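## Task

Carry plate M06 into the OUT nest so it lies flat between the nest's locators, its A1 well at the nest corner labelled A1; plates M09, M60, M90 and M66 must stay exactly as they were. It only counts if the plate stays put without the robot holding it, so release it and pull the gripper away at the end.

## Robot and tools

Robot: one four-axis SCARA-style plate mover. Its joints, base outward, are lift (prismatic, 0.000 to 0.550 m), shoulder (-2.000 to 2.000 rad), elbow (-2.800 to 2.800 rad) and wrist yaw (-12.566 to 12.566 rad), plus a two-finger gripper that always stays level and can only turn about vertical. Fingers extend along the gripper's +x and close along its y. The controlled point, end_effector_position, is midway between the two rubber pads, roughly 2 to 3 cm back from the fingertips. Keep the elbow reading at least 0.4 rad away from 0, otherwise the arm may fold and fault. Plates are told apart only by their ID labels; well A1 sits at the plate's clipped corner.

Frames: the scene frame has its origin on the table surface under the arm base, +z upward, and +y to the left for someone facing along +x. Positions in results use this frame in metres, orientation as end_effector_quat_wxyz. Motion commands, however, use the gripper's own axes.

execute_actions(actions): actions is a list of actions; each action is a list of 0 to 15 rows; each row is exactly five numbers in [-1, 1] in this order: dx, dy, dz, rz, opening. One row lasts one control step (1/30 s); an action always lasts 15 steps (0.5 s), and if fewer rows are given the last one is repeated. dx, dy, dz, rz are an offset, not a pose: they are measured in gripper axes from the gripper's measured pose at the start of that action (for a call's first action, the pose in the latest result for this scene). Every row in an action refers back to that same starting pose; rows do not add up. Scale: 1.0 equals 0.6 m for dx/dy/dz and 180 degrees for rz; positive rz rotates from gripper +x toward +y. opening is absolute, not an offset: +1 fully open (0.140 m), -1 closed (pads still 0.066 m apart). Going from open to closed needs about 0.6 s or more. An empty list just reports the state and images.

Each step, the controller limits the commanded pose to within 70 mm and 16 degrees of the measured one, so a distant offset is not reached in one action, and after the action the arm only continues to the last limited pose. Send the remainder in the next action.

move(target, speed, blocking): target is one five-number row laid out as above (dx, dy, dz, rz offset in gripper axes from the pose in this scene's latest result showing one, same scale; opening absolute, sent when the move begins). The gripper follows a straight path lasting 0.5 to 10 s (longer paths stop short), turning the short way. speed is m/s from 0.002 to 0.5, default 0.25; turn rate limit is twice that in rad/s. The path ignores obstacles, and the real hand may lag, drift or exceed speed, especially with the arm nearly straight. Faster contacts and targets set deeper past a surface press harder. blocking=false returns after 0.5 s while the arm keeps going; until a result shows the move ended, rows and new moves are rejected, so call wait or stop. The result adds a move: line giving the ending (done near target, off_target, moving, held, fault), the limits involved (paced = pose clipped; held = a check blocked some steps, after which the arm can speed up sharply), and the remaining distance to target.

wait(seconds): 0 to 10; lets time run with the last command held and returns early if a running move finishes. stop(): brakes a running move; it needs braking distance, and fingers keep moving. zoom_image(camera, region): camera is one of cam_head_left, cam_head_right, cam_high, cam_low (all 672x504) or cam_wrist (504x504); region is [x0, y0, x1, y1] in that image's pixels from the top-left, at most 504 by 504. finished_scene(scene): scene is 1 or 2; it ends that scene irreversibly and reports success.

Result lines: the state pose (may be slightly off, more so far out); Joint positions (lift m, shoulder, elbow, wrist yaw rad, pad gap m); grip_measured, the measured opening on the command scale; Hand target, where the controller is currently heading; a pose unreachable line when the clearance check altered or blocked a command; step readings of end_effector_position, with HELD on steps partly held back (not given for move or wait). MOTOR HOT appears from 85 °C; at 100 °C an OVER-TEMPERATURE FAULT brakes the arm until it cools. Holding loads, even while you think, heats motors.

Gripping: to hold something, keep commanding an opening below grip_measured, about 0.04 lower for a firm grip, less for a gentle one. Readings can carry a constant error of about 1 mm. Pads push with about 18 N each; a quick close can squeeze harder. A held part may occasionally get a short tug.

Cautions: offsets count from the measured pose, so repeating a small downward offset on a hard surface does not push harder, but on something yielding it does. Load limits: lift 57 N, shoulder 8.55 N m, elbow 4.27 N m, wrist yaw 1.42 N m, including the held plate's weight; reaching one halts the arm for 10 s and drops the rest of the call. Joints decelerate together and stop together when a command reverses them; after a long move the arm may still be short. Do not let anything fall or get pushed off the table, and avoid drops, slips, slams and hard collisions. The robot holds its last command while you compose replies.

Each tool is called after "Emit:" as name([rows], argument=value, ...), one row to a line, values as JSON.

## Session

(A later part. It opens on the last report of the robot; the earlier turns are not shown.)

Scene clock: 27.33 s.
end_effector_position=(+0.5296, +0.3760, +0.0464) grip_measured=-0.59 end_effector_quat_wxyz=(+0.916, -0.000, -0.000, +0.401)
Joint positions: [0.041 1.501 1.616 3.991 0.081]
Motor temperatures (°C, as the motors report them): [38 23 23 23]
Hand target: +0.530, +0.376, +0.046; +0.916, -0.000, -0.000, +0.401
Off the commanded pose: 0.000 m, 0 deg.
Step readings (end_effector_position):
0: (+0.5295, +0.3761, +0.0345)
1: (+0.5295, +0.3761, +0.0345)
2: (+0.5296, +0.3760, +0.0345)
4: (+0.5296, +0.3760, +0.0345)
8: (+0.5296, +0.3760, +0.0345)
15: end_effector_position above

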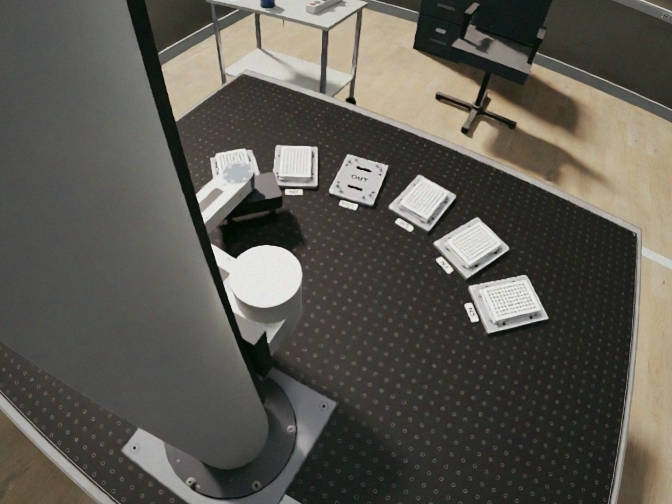

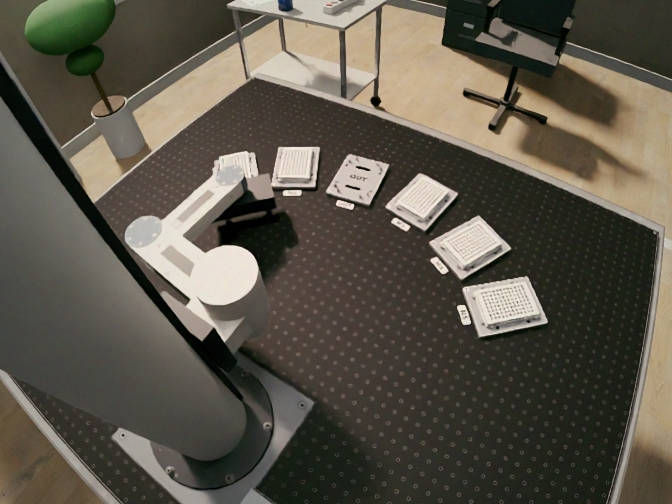

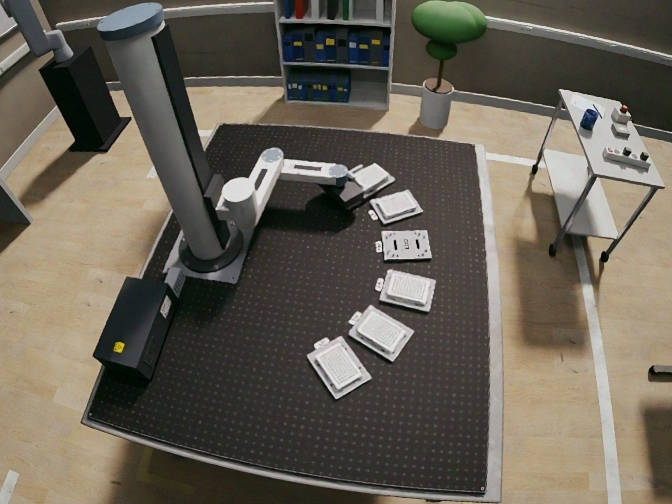

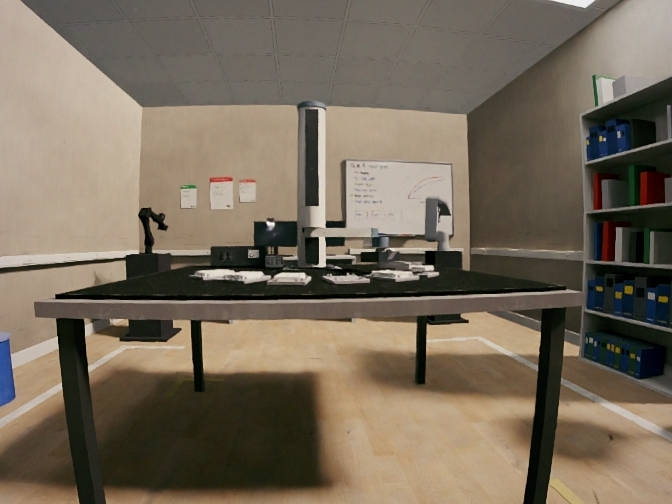

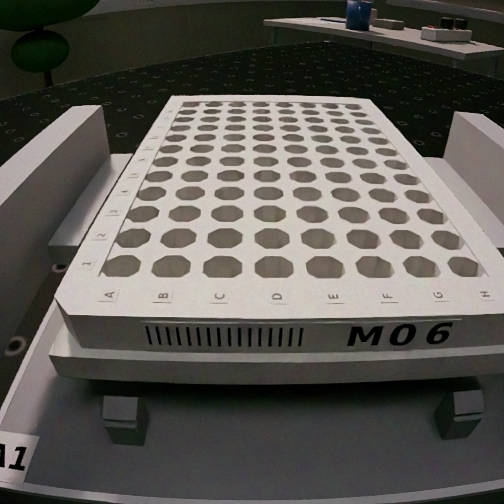

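Emit:
wait(seconds=0)

Emit:
zoom_image(camera="cam_wrist", region=[90, 375, 170, 455])

Emit:
zoom_image(camera="cam_wrist", region=[420, 370, 500, 450])

Emit:
zoom_image(camera="cam_wrist", region=[0, 280, 120, 400])

Emit:
zoom_image(camera="cam_wrist", region=[0, 404, 100, 504])

Scene clock: 28.53 s.
end_effector_position=(+0.5296, +0.3760, +0.0461) grip_measured=-0.59 end_effector_quat_wxyz=(+0.916, -0.000, -0.000, +0.401)
Joint positions: [0.041 1.501 1.616 3.991 0.081]
Motor temperatures (°C, as the motors report them): [38 23 23 23]
Hand target: +0.530, +0.376, +0.046; +0.916, -0.000, -0.000, +0.401
Off the commanded pose: 0.000 m, 0 deg.

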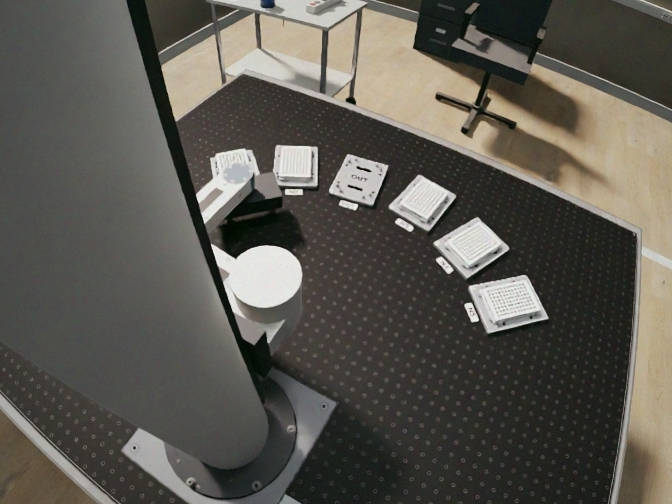

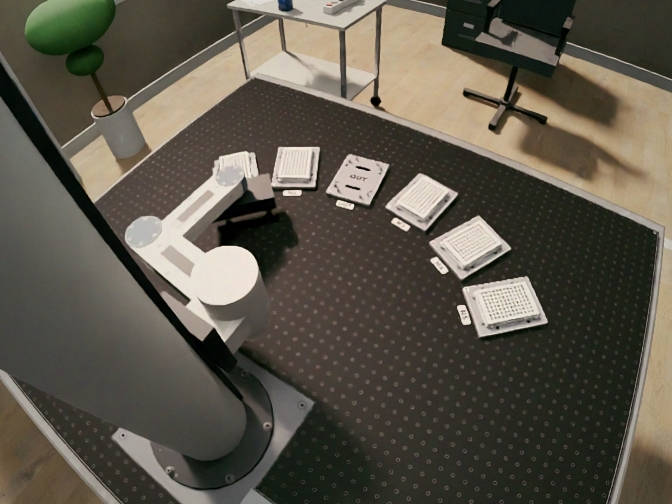

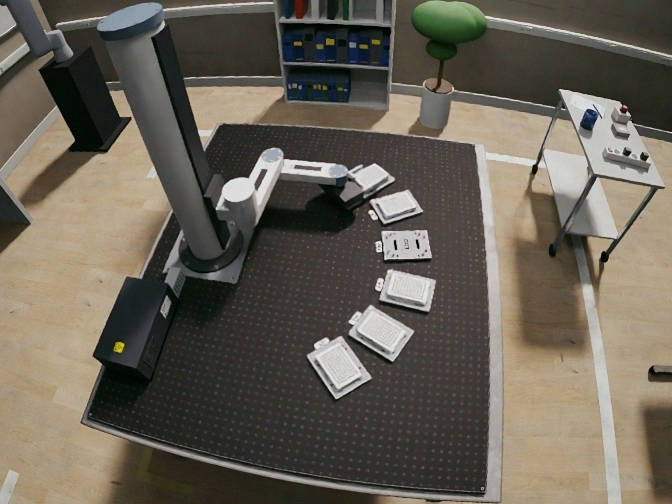

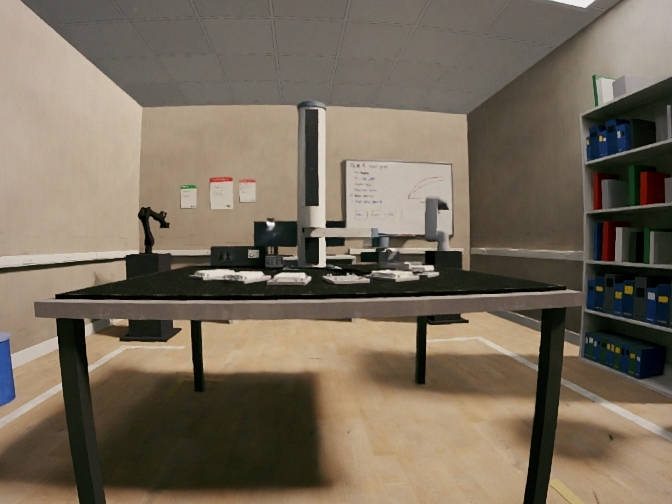

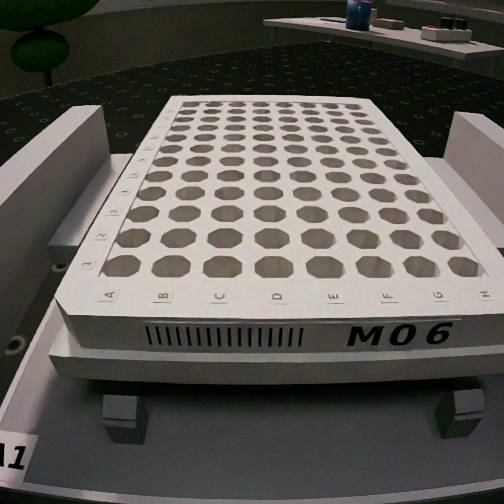

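Region (90, 375, 170, 455) of cam_wrist's 504x504 image, scaled by 6.300, with more detail than that image has.

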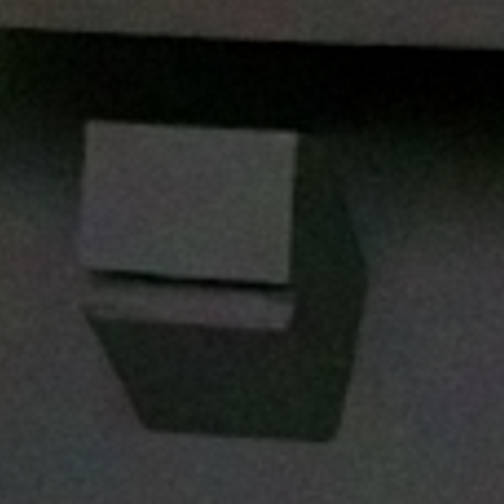

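Region (420, 370, 500, 450) of cam_wrist's 504x504 image, scaled by 6.300, with more detail than that image has.

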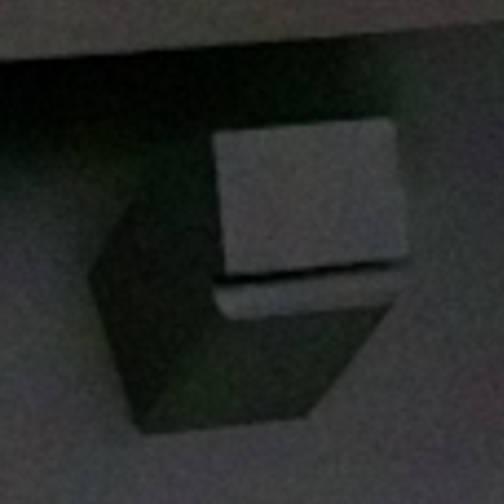

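Region (0, 280, 120, 400) of cam_wrist's 504x504 image, scaled by 4.200, with more detail than that image has.

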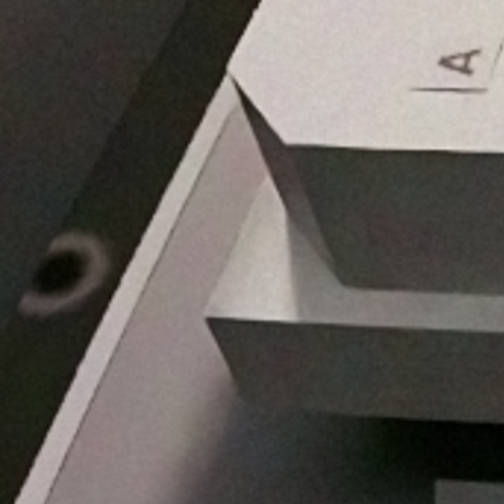

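Region (0, 404, 100, 504) of cam_wrist's 504x504 image, scaled by 5.040, with more detail than that image has.

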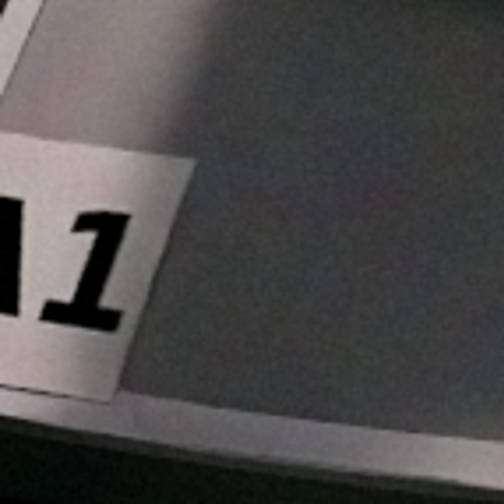

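Emit:
zoom_image(camera="cam_wrist", region=[404, 424, 504, 504])

Emit:
execute_actions([
  [[-0.0103,-0.1245,0.03,-0.0413,-0.64],[-0.0103,-0.1245,0.03,-0.0413,-0.64],[-0.0112,-0.1293,0.03,-0.0431,-0.64],[-0.0128,-0.1393,0.03,-0.0468,-0.64],[-0.0158,-0.1557,0.03,-0.053,-0.64],[-0.0207,-0.1785,0.03,-0.0616,-0.64],[-0.0268,-0.2045,0.03,-0.0714,-0.64],[-0.0343,-0.2318,0.03,-0.0819,-0.64],[-0.0427,-0.2588,0.03,-0.0924,-0.64],[-0.0518,-0.2857,0.03,-0.1029,-0.64],[-0.062,-0.3122,0.03,-0.1133,-0.64],[-0.073,-0.3382,0.03,-0.1238,-0.64],[-0.0848,-0.364,0.03,-0.1343,-0.64],[-0.0975,-0.3893,0.03,-0.1447,-0.64],[-0.111,-0.4142,0.03,-0.1552,-0.64]],
])

Region (404, 424, 504, 504) of cam_wrist's 504x504 image, scaled by 5.040, with more detail than that image has; it fills the top 403 rows of this view, and the rest is white.

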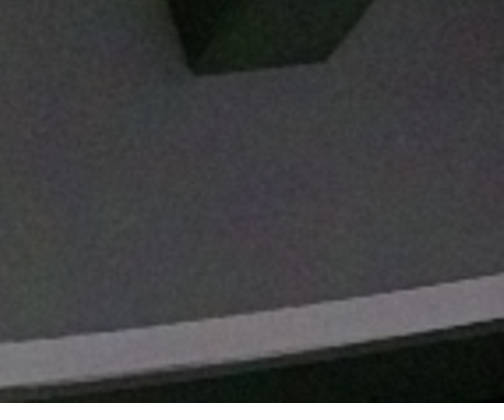

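Scene clock: 29.30 s.
end_effector_position=(+0.6364, +0.2109, +0.0640) grip_measured=-0.59 end_effector_quat_wxyz=(+0.976, -0.000, -0.000, +0.218)
Joint positions: [0.059 1.136 1.563 4.025 0.081]
Motor temperatures (°C, as the motors report them): [38 23 23 23]
Hand target: +0.654, +0.163, +0.064; +0.986, -0.000, -0.000, +0.167
Off the commanded pose: 0.061 m, 6 deg; position clipped at the last step of the last action.
Step readings (end_effector_position):
0: (+0.5296, +0.3760, +0.0461)
1: (+0.5297, +0.3760, +0.0461)
2: (+0.5313, +0.3742, +0.0467)
4: (+0.5425, +0.3610, +0.0511)
8: (+0.5811, +0.3089, +0.0621)
15: end_effector_position above

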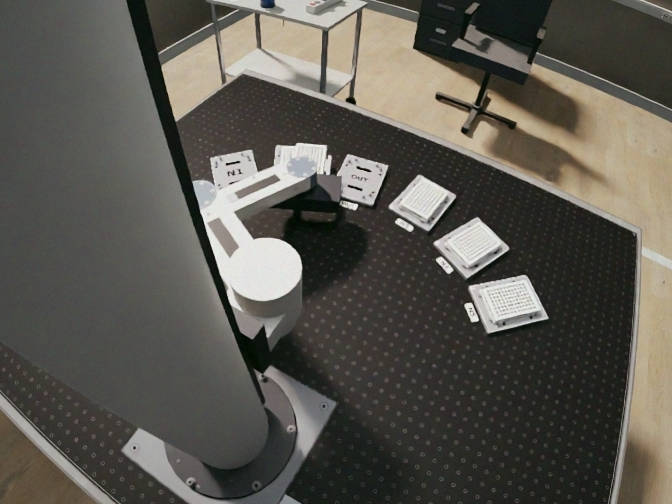

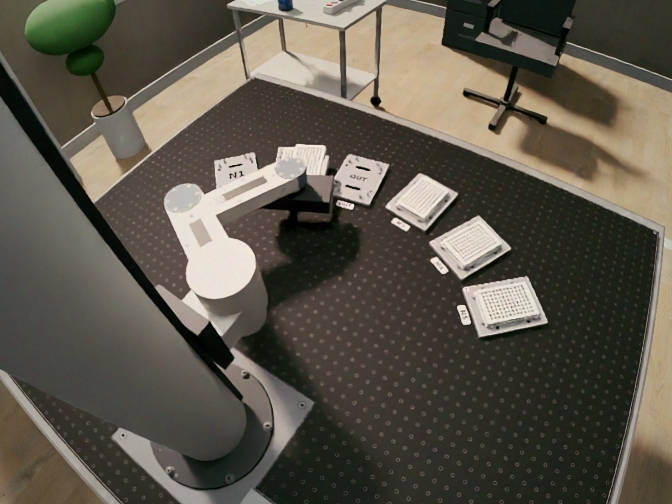

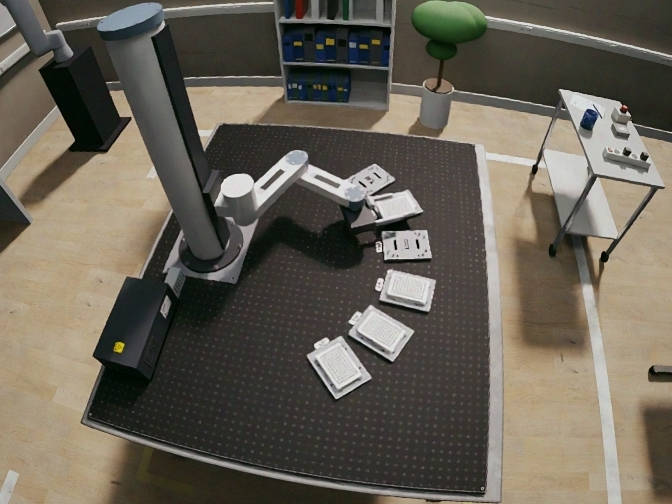

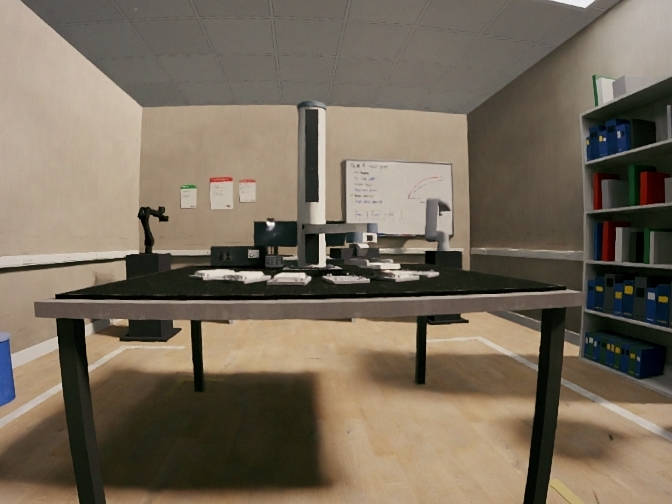

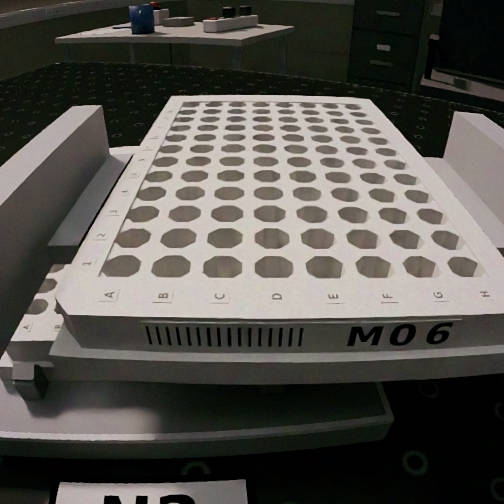

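Emit:
wait(seconds=0)

Scene clock: 29.60 s.
end_effector_position=(+0.6545, +0.1629, +0.0640) grip_measured=-0.59 end_effector_quat_wxyz=(+0.986, -0.000, -0.000, +0.167)
Joint positions: [0.059 1.039 1.558 4.022 0.081]
Motor temperatures (°C, as the motors report them): [38 23 23 23]
Hand target: +0.654, +0.163, +0.064; +0.986, -0.000, -0.000, +0.167
Off the commanded pose: 0.013 m, 0 deg; position clipped at the last step of the last action.

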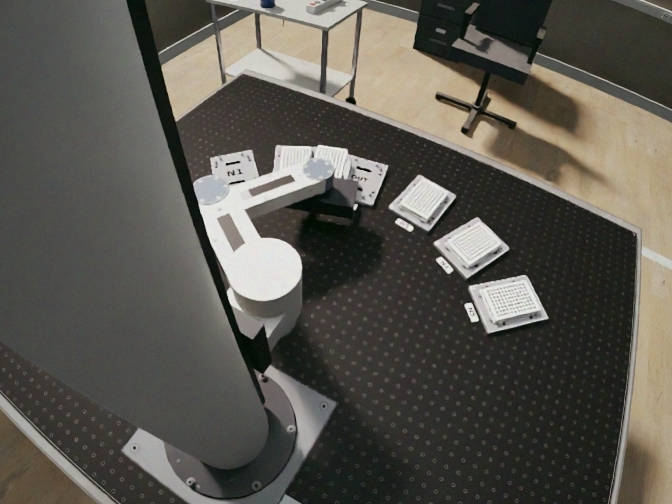

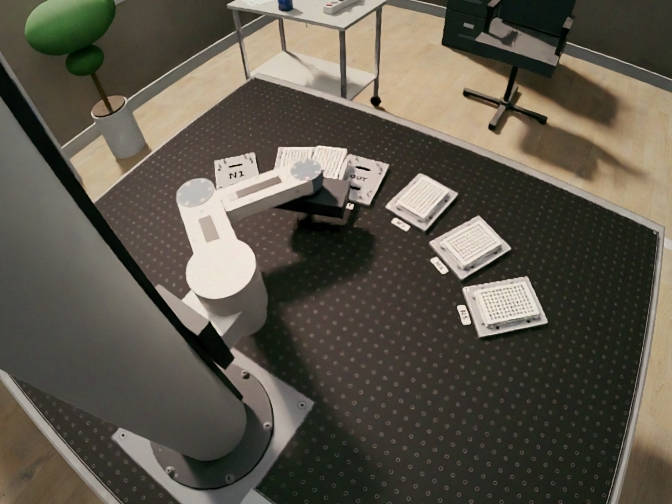

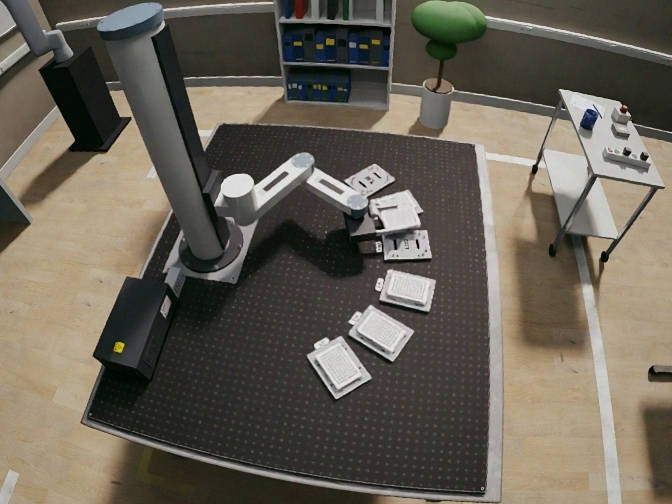

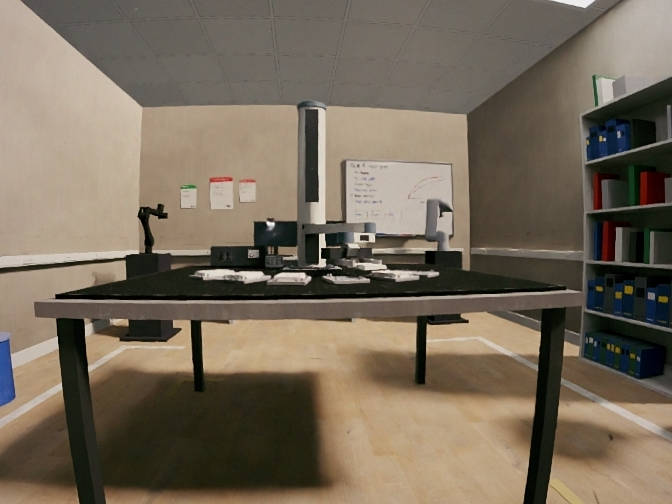

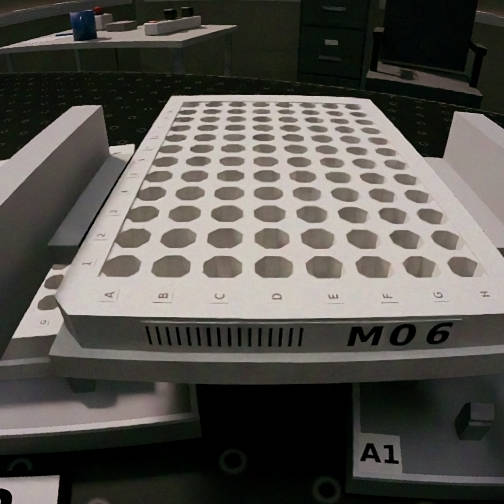

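Emit:
zoom_image(camera="cam_wrist", region=[424, 376, 504, 456])

Emit:
zoom_image(camera="cam_wrist", region=[334, 374, 504, 504])

Emit:
zoom_image(camera="cam_wrist", region=[340, 420, 420, 500])

Region (424, 376, 504, 456) of cam_wrist's 504x504 image, scaled by 6.300, with more detail than that image has.

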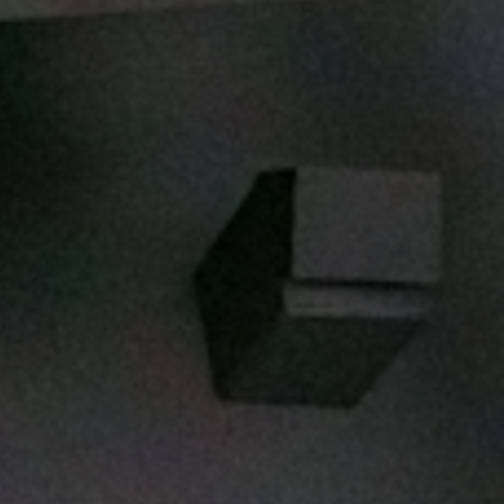

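Region (334, 374, 504, 504) of cam_wrist's 504x504 image, scaled by 2.965, with more detail than that image has; it fills the top 385 rows of this view, and the rest is white.

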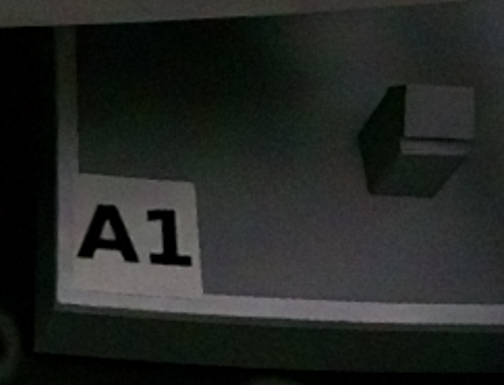

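Region (340, 420, 420, 500) of cam_wrist's 504x504 image, scaled by 6.300, with more detail than that image has.

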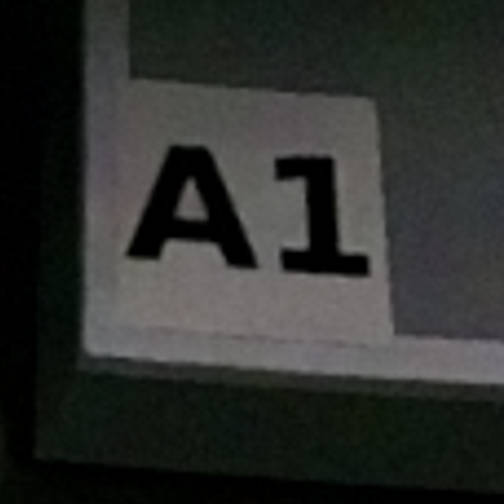

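Emit:
execute_actions([
  [[0.004,-0.1124,-0.0244,-0.0427,-0.64],[0.004,-0.1124,-0.0244,-0.0427,-0.64],[0.004,-0.116,-0.0252,-0.044,-0.64],[0.0038,-0.1265,-0.0275,-0.048,-0.64],[0.00308,-0.1405,-0.0305,-0.05333,-0.64]],
])

Scene clock: 46.40 s.
end_effector_position=(+0.6839, +0.0837, +0.0457) grip_measured=-0.59 end_effector_quat_wxyz=(+0.996, -0.000, -0.000, +0.084)
Joint positions: [0.041 0.853 1.61  3.988 0.081]
Motor temperatures (°C, as the motors report them): [38 23 23 23]
Hand target: +0.684, +0.084, +0.046; +0.996, -0.000, -0.000, +0.084
Off the commanded pose: 0.000 m, 0 deg.
Step readings (end_effector_position):
0: (+0.6544, +0.1630, +0.0640)
1: (+0.6545, +0.1630, +0.0640)
2: (+0.6552, +0.1610, +0.0635)
4: (+0.6598, +0.1464, +0.0600)
8: (+0.6733, +0.0923, +0.0481)
15: end_effector_position above

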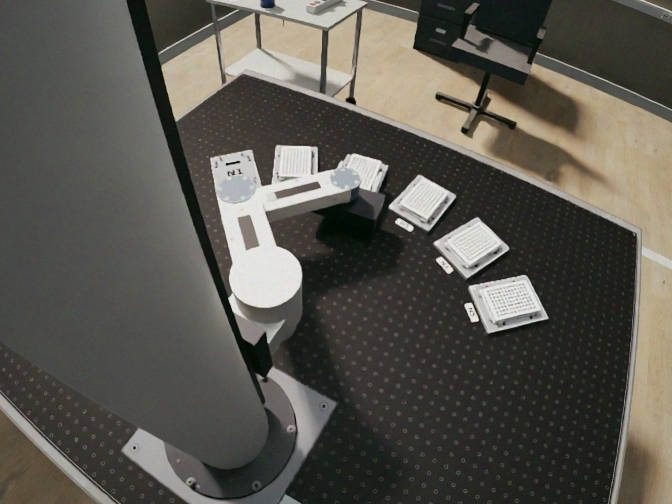

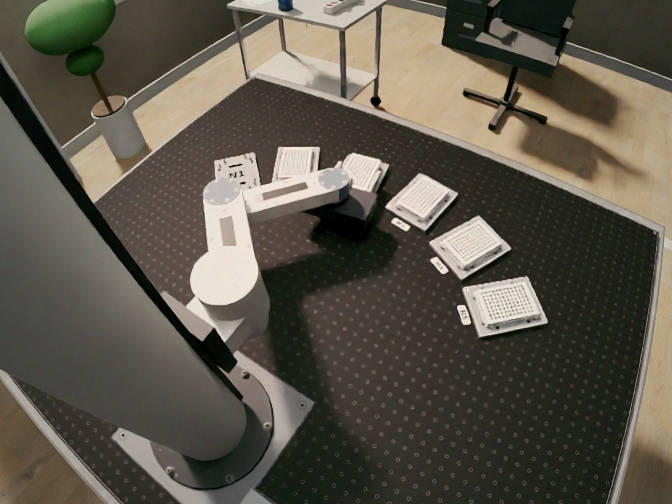

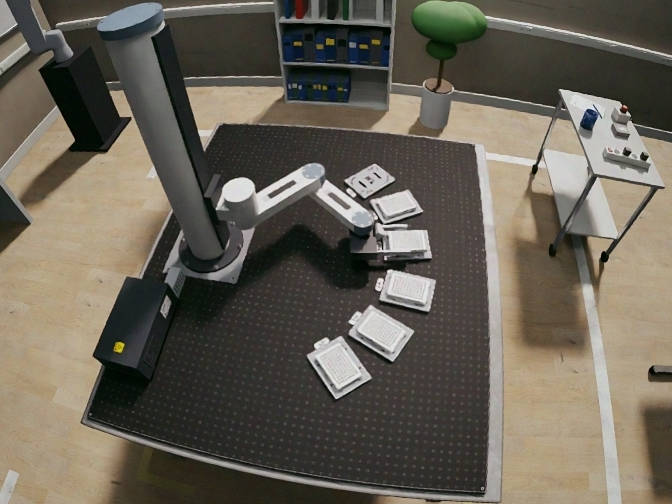

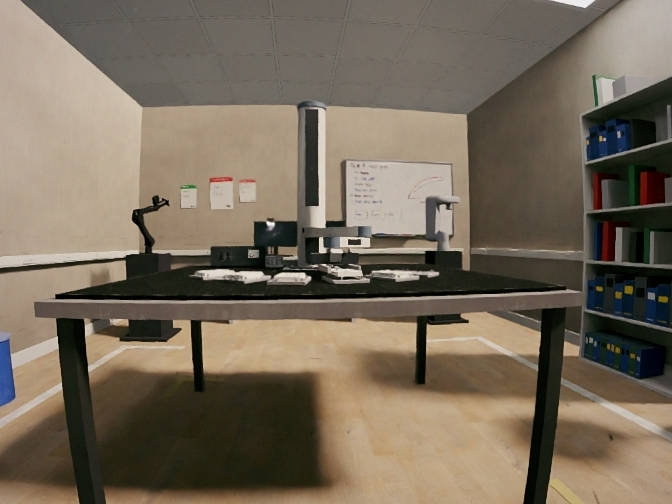

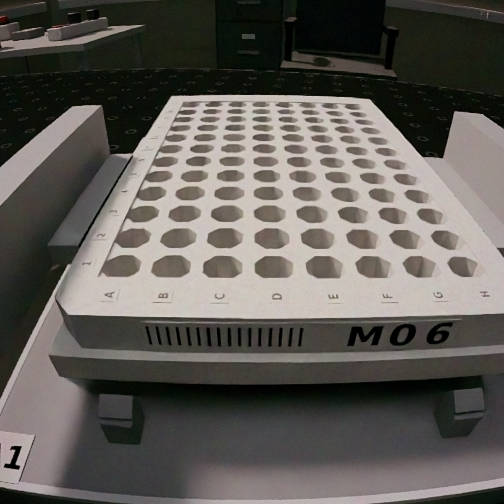

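Emit:
wait(seconds=0)

Emit:
zoom_image(camera="cam_wrist", region=[90, 375, 170, 455])

Emit:
zoom_image(camera="cam_wrist", region=[420, 370, 500, 450])

Emit:
zoom_image(camera="cam_wrist", region=[0, 280, 120, 400])

Emit:
zoom_image(camera="cam_wrist", region=[0, 404, 100, 504])

Emit:
zoom_image(camera="cam_wrist", region=[404, 424, 504, 504])

Scene clock: 46.57 s.
end_effector_position=(+0.6839, +0.0838, +0.0457) grip_measured=-0.59 end_effector_quat_wxyz=(+0.996, -0.000, -0.000, +0.084)
Joint positions: [0.041 0.854 1.61  3.988 0.081]
Motor temperatures (°C, as the motors report them): [38 23 23 23]
Hand target: +0.684, +0.084, +0.046; +0.996, -0.000, -0.000, +0.084
Off the commanded pose: 0.000 m, 0 deg.

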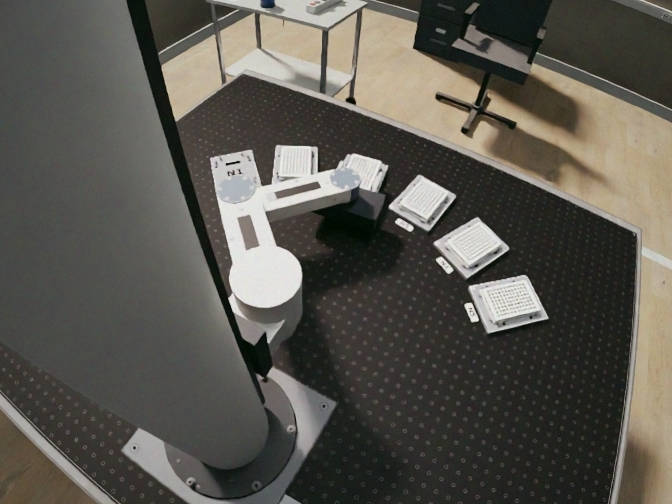

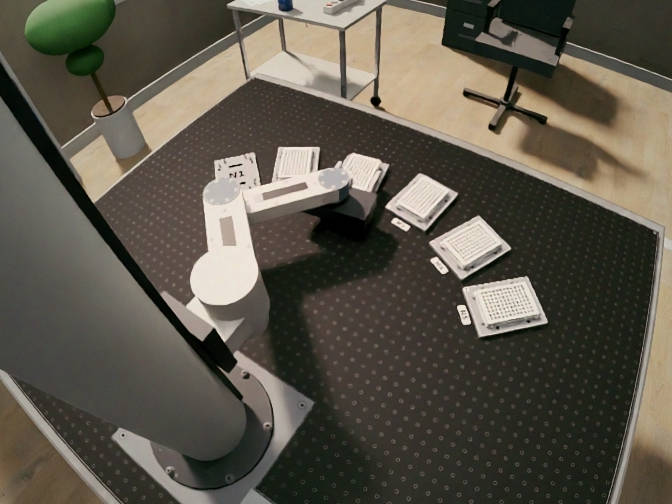

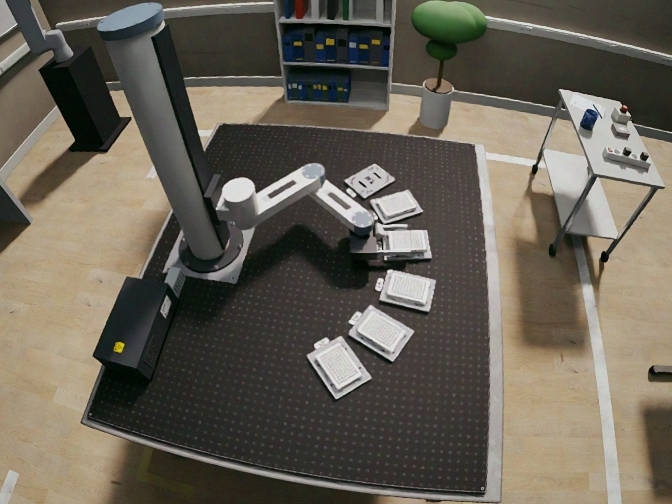

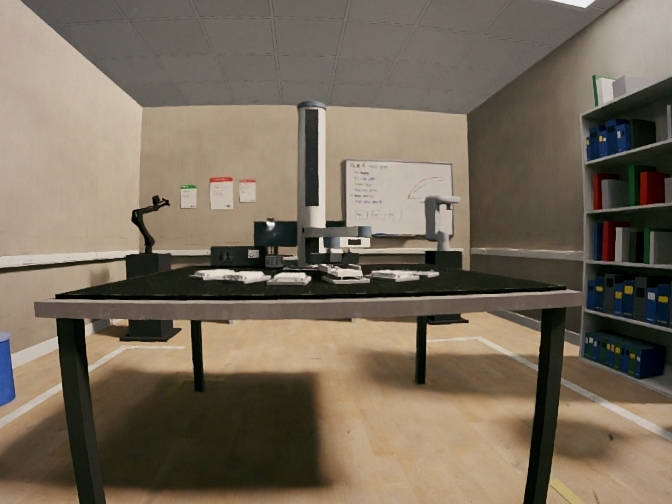

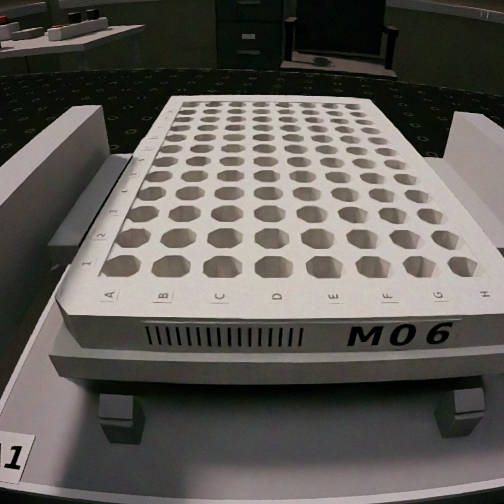

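Region (90, 375, 170, 455) of cam_wrist's 504x504 image, scaled by 6.300, with more detail than that image has.

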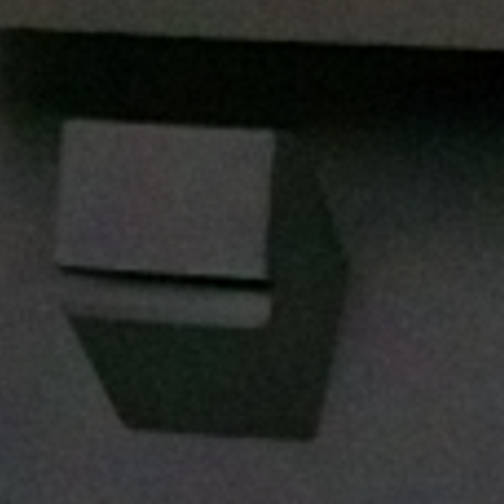

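Region (420, 370, 500, 450) of cam_wrist's 504x504 image, scaled by 6.300, with more detail than that image has.

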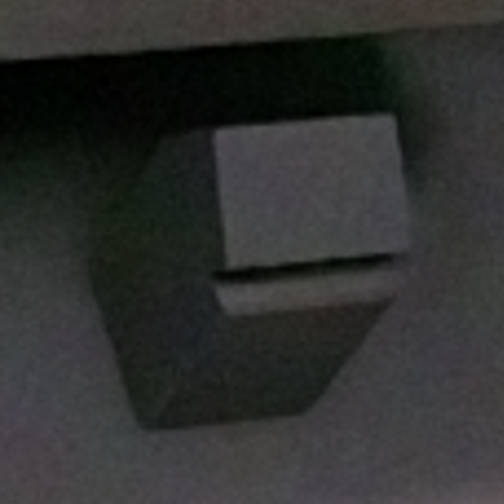

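Region (0, 280, 120, 400) of cam_wrist's 504x504 image, scaled by 4.200, with more detail than that image has.

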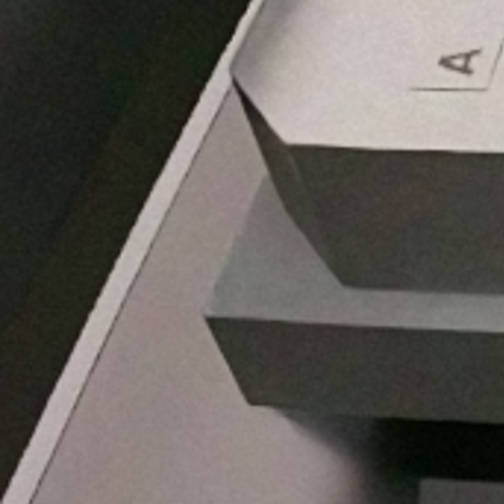

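Region (0, 404, 100, 504) of cam_wrist's 504x504 image, scaled by 5.040, with more detail than that image has.

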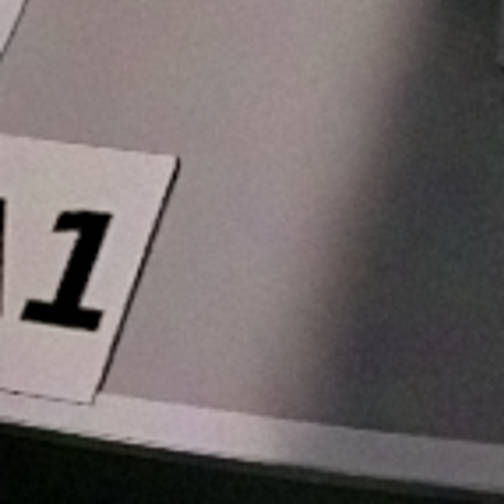

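Region (404, 424, 504, 504) of cam_wrist's 504x504 image, scaled by 5.040, with more detail than that image has; it fills the top 403 rows of this view, and the rest is white.

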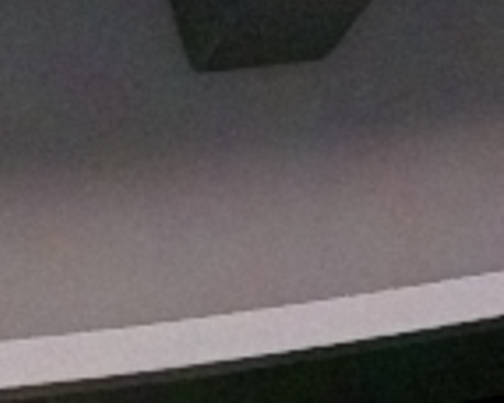

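Emit:
execute_actions([
  [[-0.00053,0.00083,-0.00167,0.00056,-0.64],[-0.00053,0.00083,-0.00367,0.00056,-0.64],[-0.00053,0.00083,-0.00567,0.00056,-0.64],[-0.00053,0.00083,-0.00767,0.00056,-0.64],[-0.00053,0.00083,-0.00967,0.00056,-0.64],[-0.00053,0.00083,-0.0115,0.00056,-0.64],[-0.00053,0.00083,-0.01317,0.00056,-0.64],[-0.00053,0.00083,-0.0145,0.00056,-0.64],[-0.00053,0.00083,-0.0155,0.00056,-0.64],[-0.00053,0.00083,-0.01633,0.00056,-0.64],[-0.00053,0.00083,-0.01692,0.00056,-0.64],[-0.00053,0.00083,-0.01733,0.00056,-0.64],[-0.00053,0.00083,-0.01758,0.00056,-0.64],[-0.00053,0.00083,-0.01767,0.00056,-0.64],[-0.00053,0.00083,-0.01767,0.00056,-0.64]],
])

Scene clock: 48.57 s.
end_effector_position=(+0.6836, +0.0842, +0.0351) grip_measured=-0.59 end_effector_quat_wxyz=(+0.996, -0.000, -0.000, +0.085)
Joint positions: [0.03  0.855 1.608 3.99  0.081]
Motor temperatures (°C, as the motors report them): [38 23 23 23]
Hand target: +0.684, +0.084, +0.035; +0.996, -0.000, -0.000, +0.085
Off the commanded pose: 0.000 m, 0 deg.
Step readings (end_effector_position):
0: (+0.6839, +0.0838, +0.0457)
1: (+0.6839, +0.0838, +0.0456)
2: (+0.6836, +0.0841, +0.0448)
4: (+0.6836, +0.0842, +0.0424)
8: (+0.6836, +0.0842, +0.0378)
15: end_effector_position above

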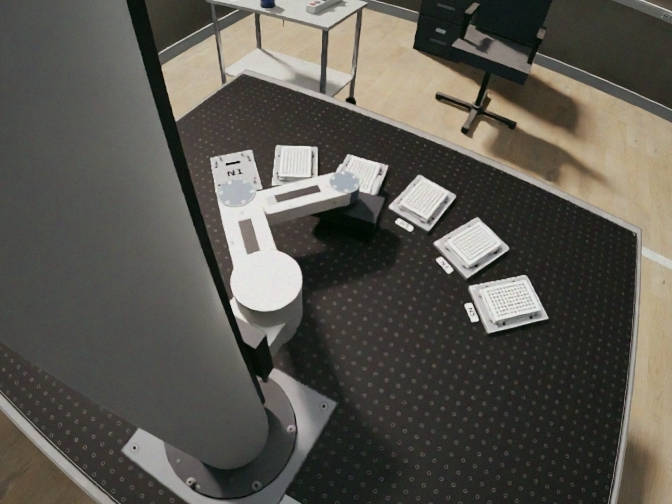

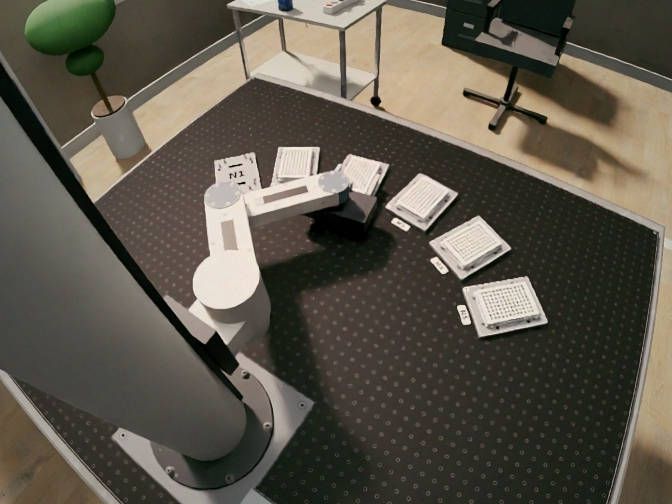

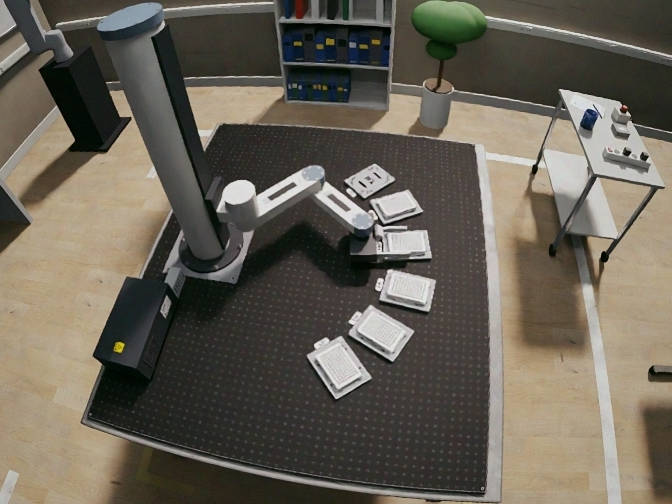

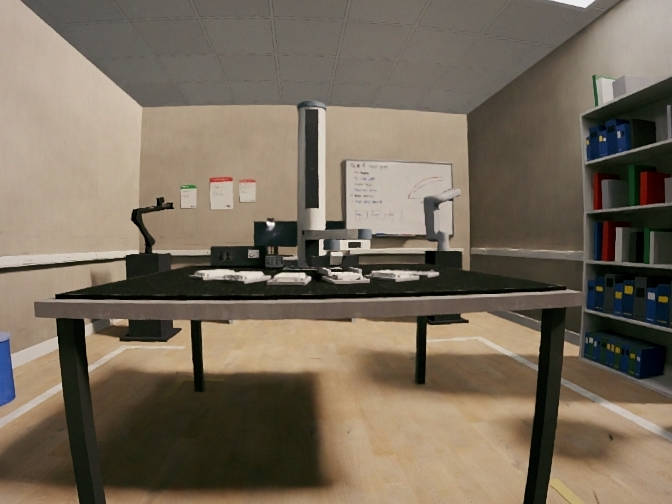

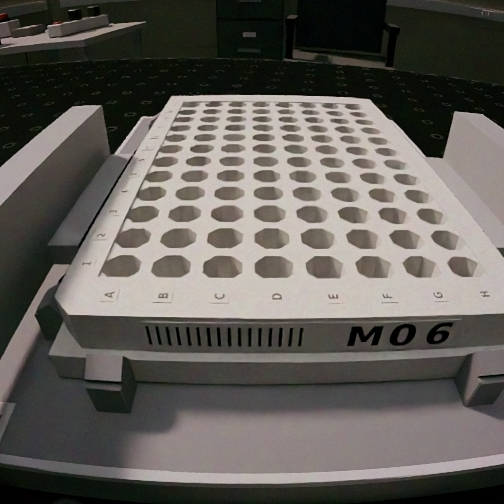

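Emit:
zoom_image(camera="cam_wrist", region=[20, 250, 190, 420])

Emit:
zoom_image(camera="cam_wrist", region=[334, 250, 504, 420])

Emit:
zoom_image(camera="cam_wrist", region=[150, 85, 210, 125])

Emit:
zoom_image(camera="cam_wrist", region=[340, 85, 400, 125])

Emit:
zoom_image(camera="cam_low", region=[300, 245, 390, 295])

Emit:
zoom_image(camera="cam_high", region=[365, 215, 445, 275])

Region (20, 250, 190, 420) of cam_wrist's 504x504 image, scaled by 2.965, with more detail than that image has.

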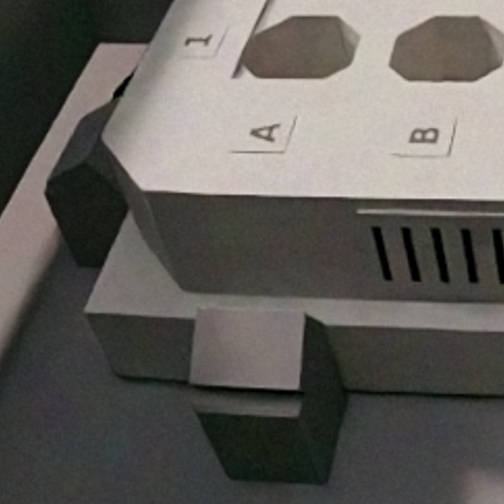

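Region (334, 250, 504, 420) of cam_wrist's 504x504 image, scaled by 2.965, with more detail than that image has.

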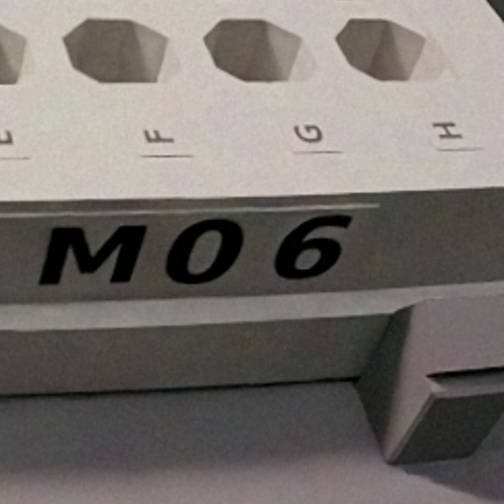

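Region (150, 85, 210, 125) of cam_wrist's 504x504 image, scaled by 8.400, with more detail than that image has.

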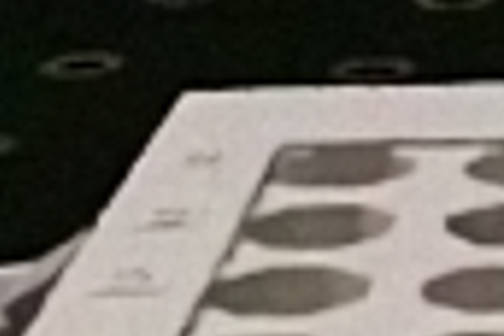

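Region (340, 85, 400, 125) of cam_wrist's 504x504 image, scaled by 8.400, with more detail than that image has.

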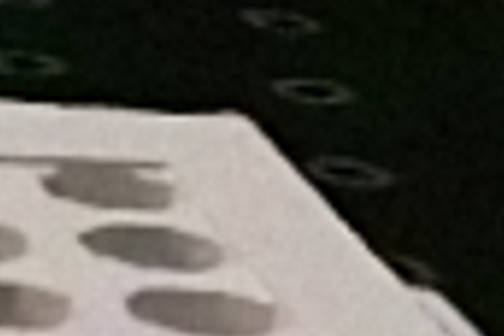

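Region (300, 245, 390, 295) of cam_low's 672x504 image, scaled by 5.600, with more detail than that image has.

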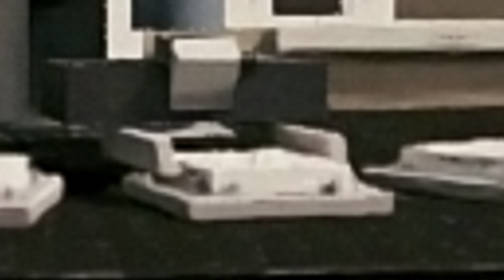

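Region (365, 215, 445, 275) of cam_high's 672x504 image, scaled by 6.300, with more detail than that image has; it fills the top 378 rows of this view, and the rest is white.

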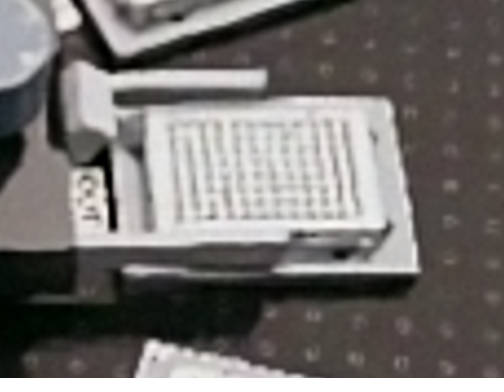

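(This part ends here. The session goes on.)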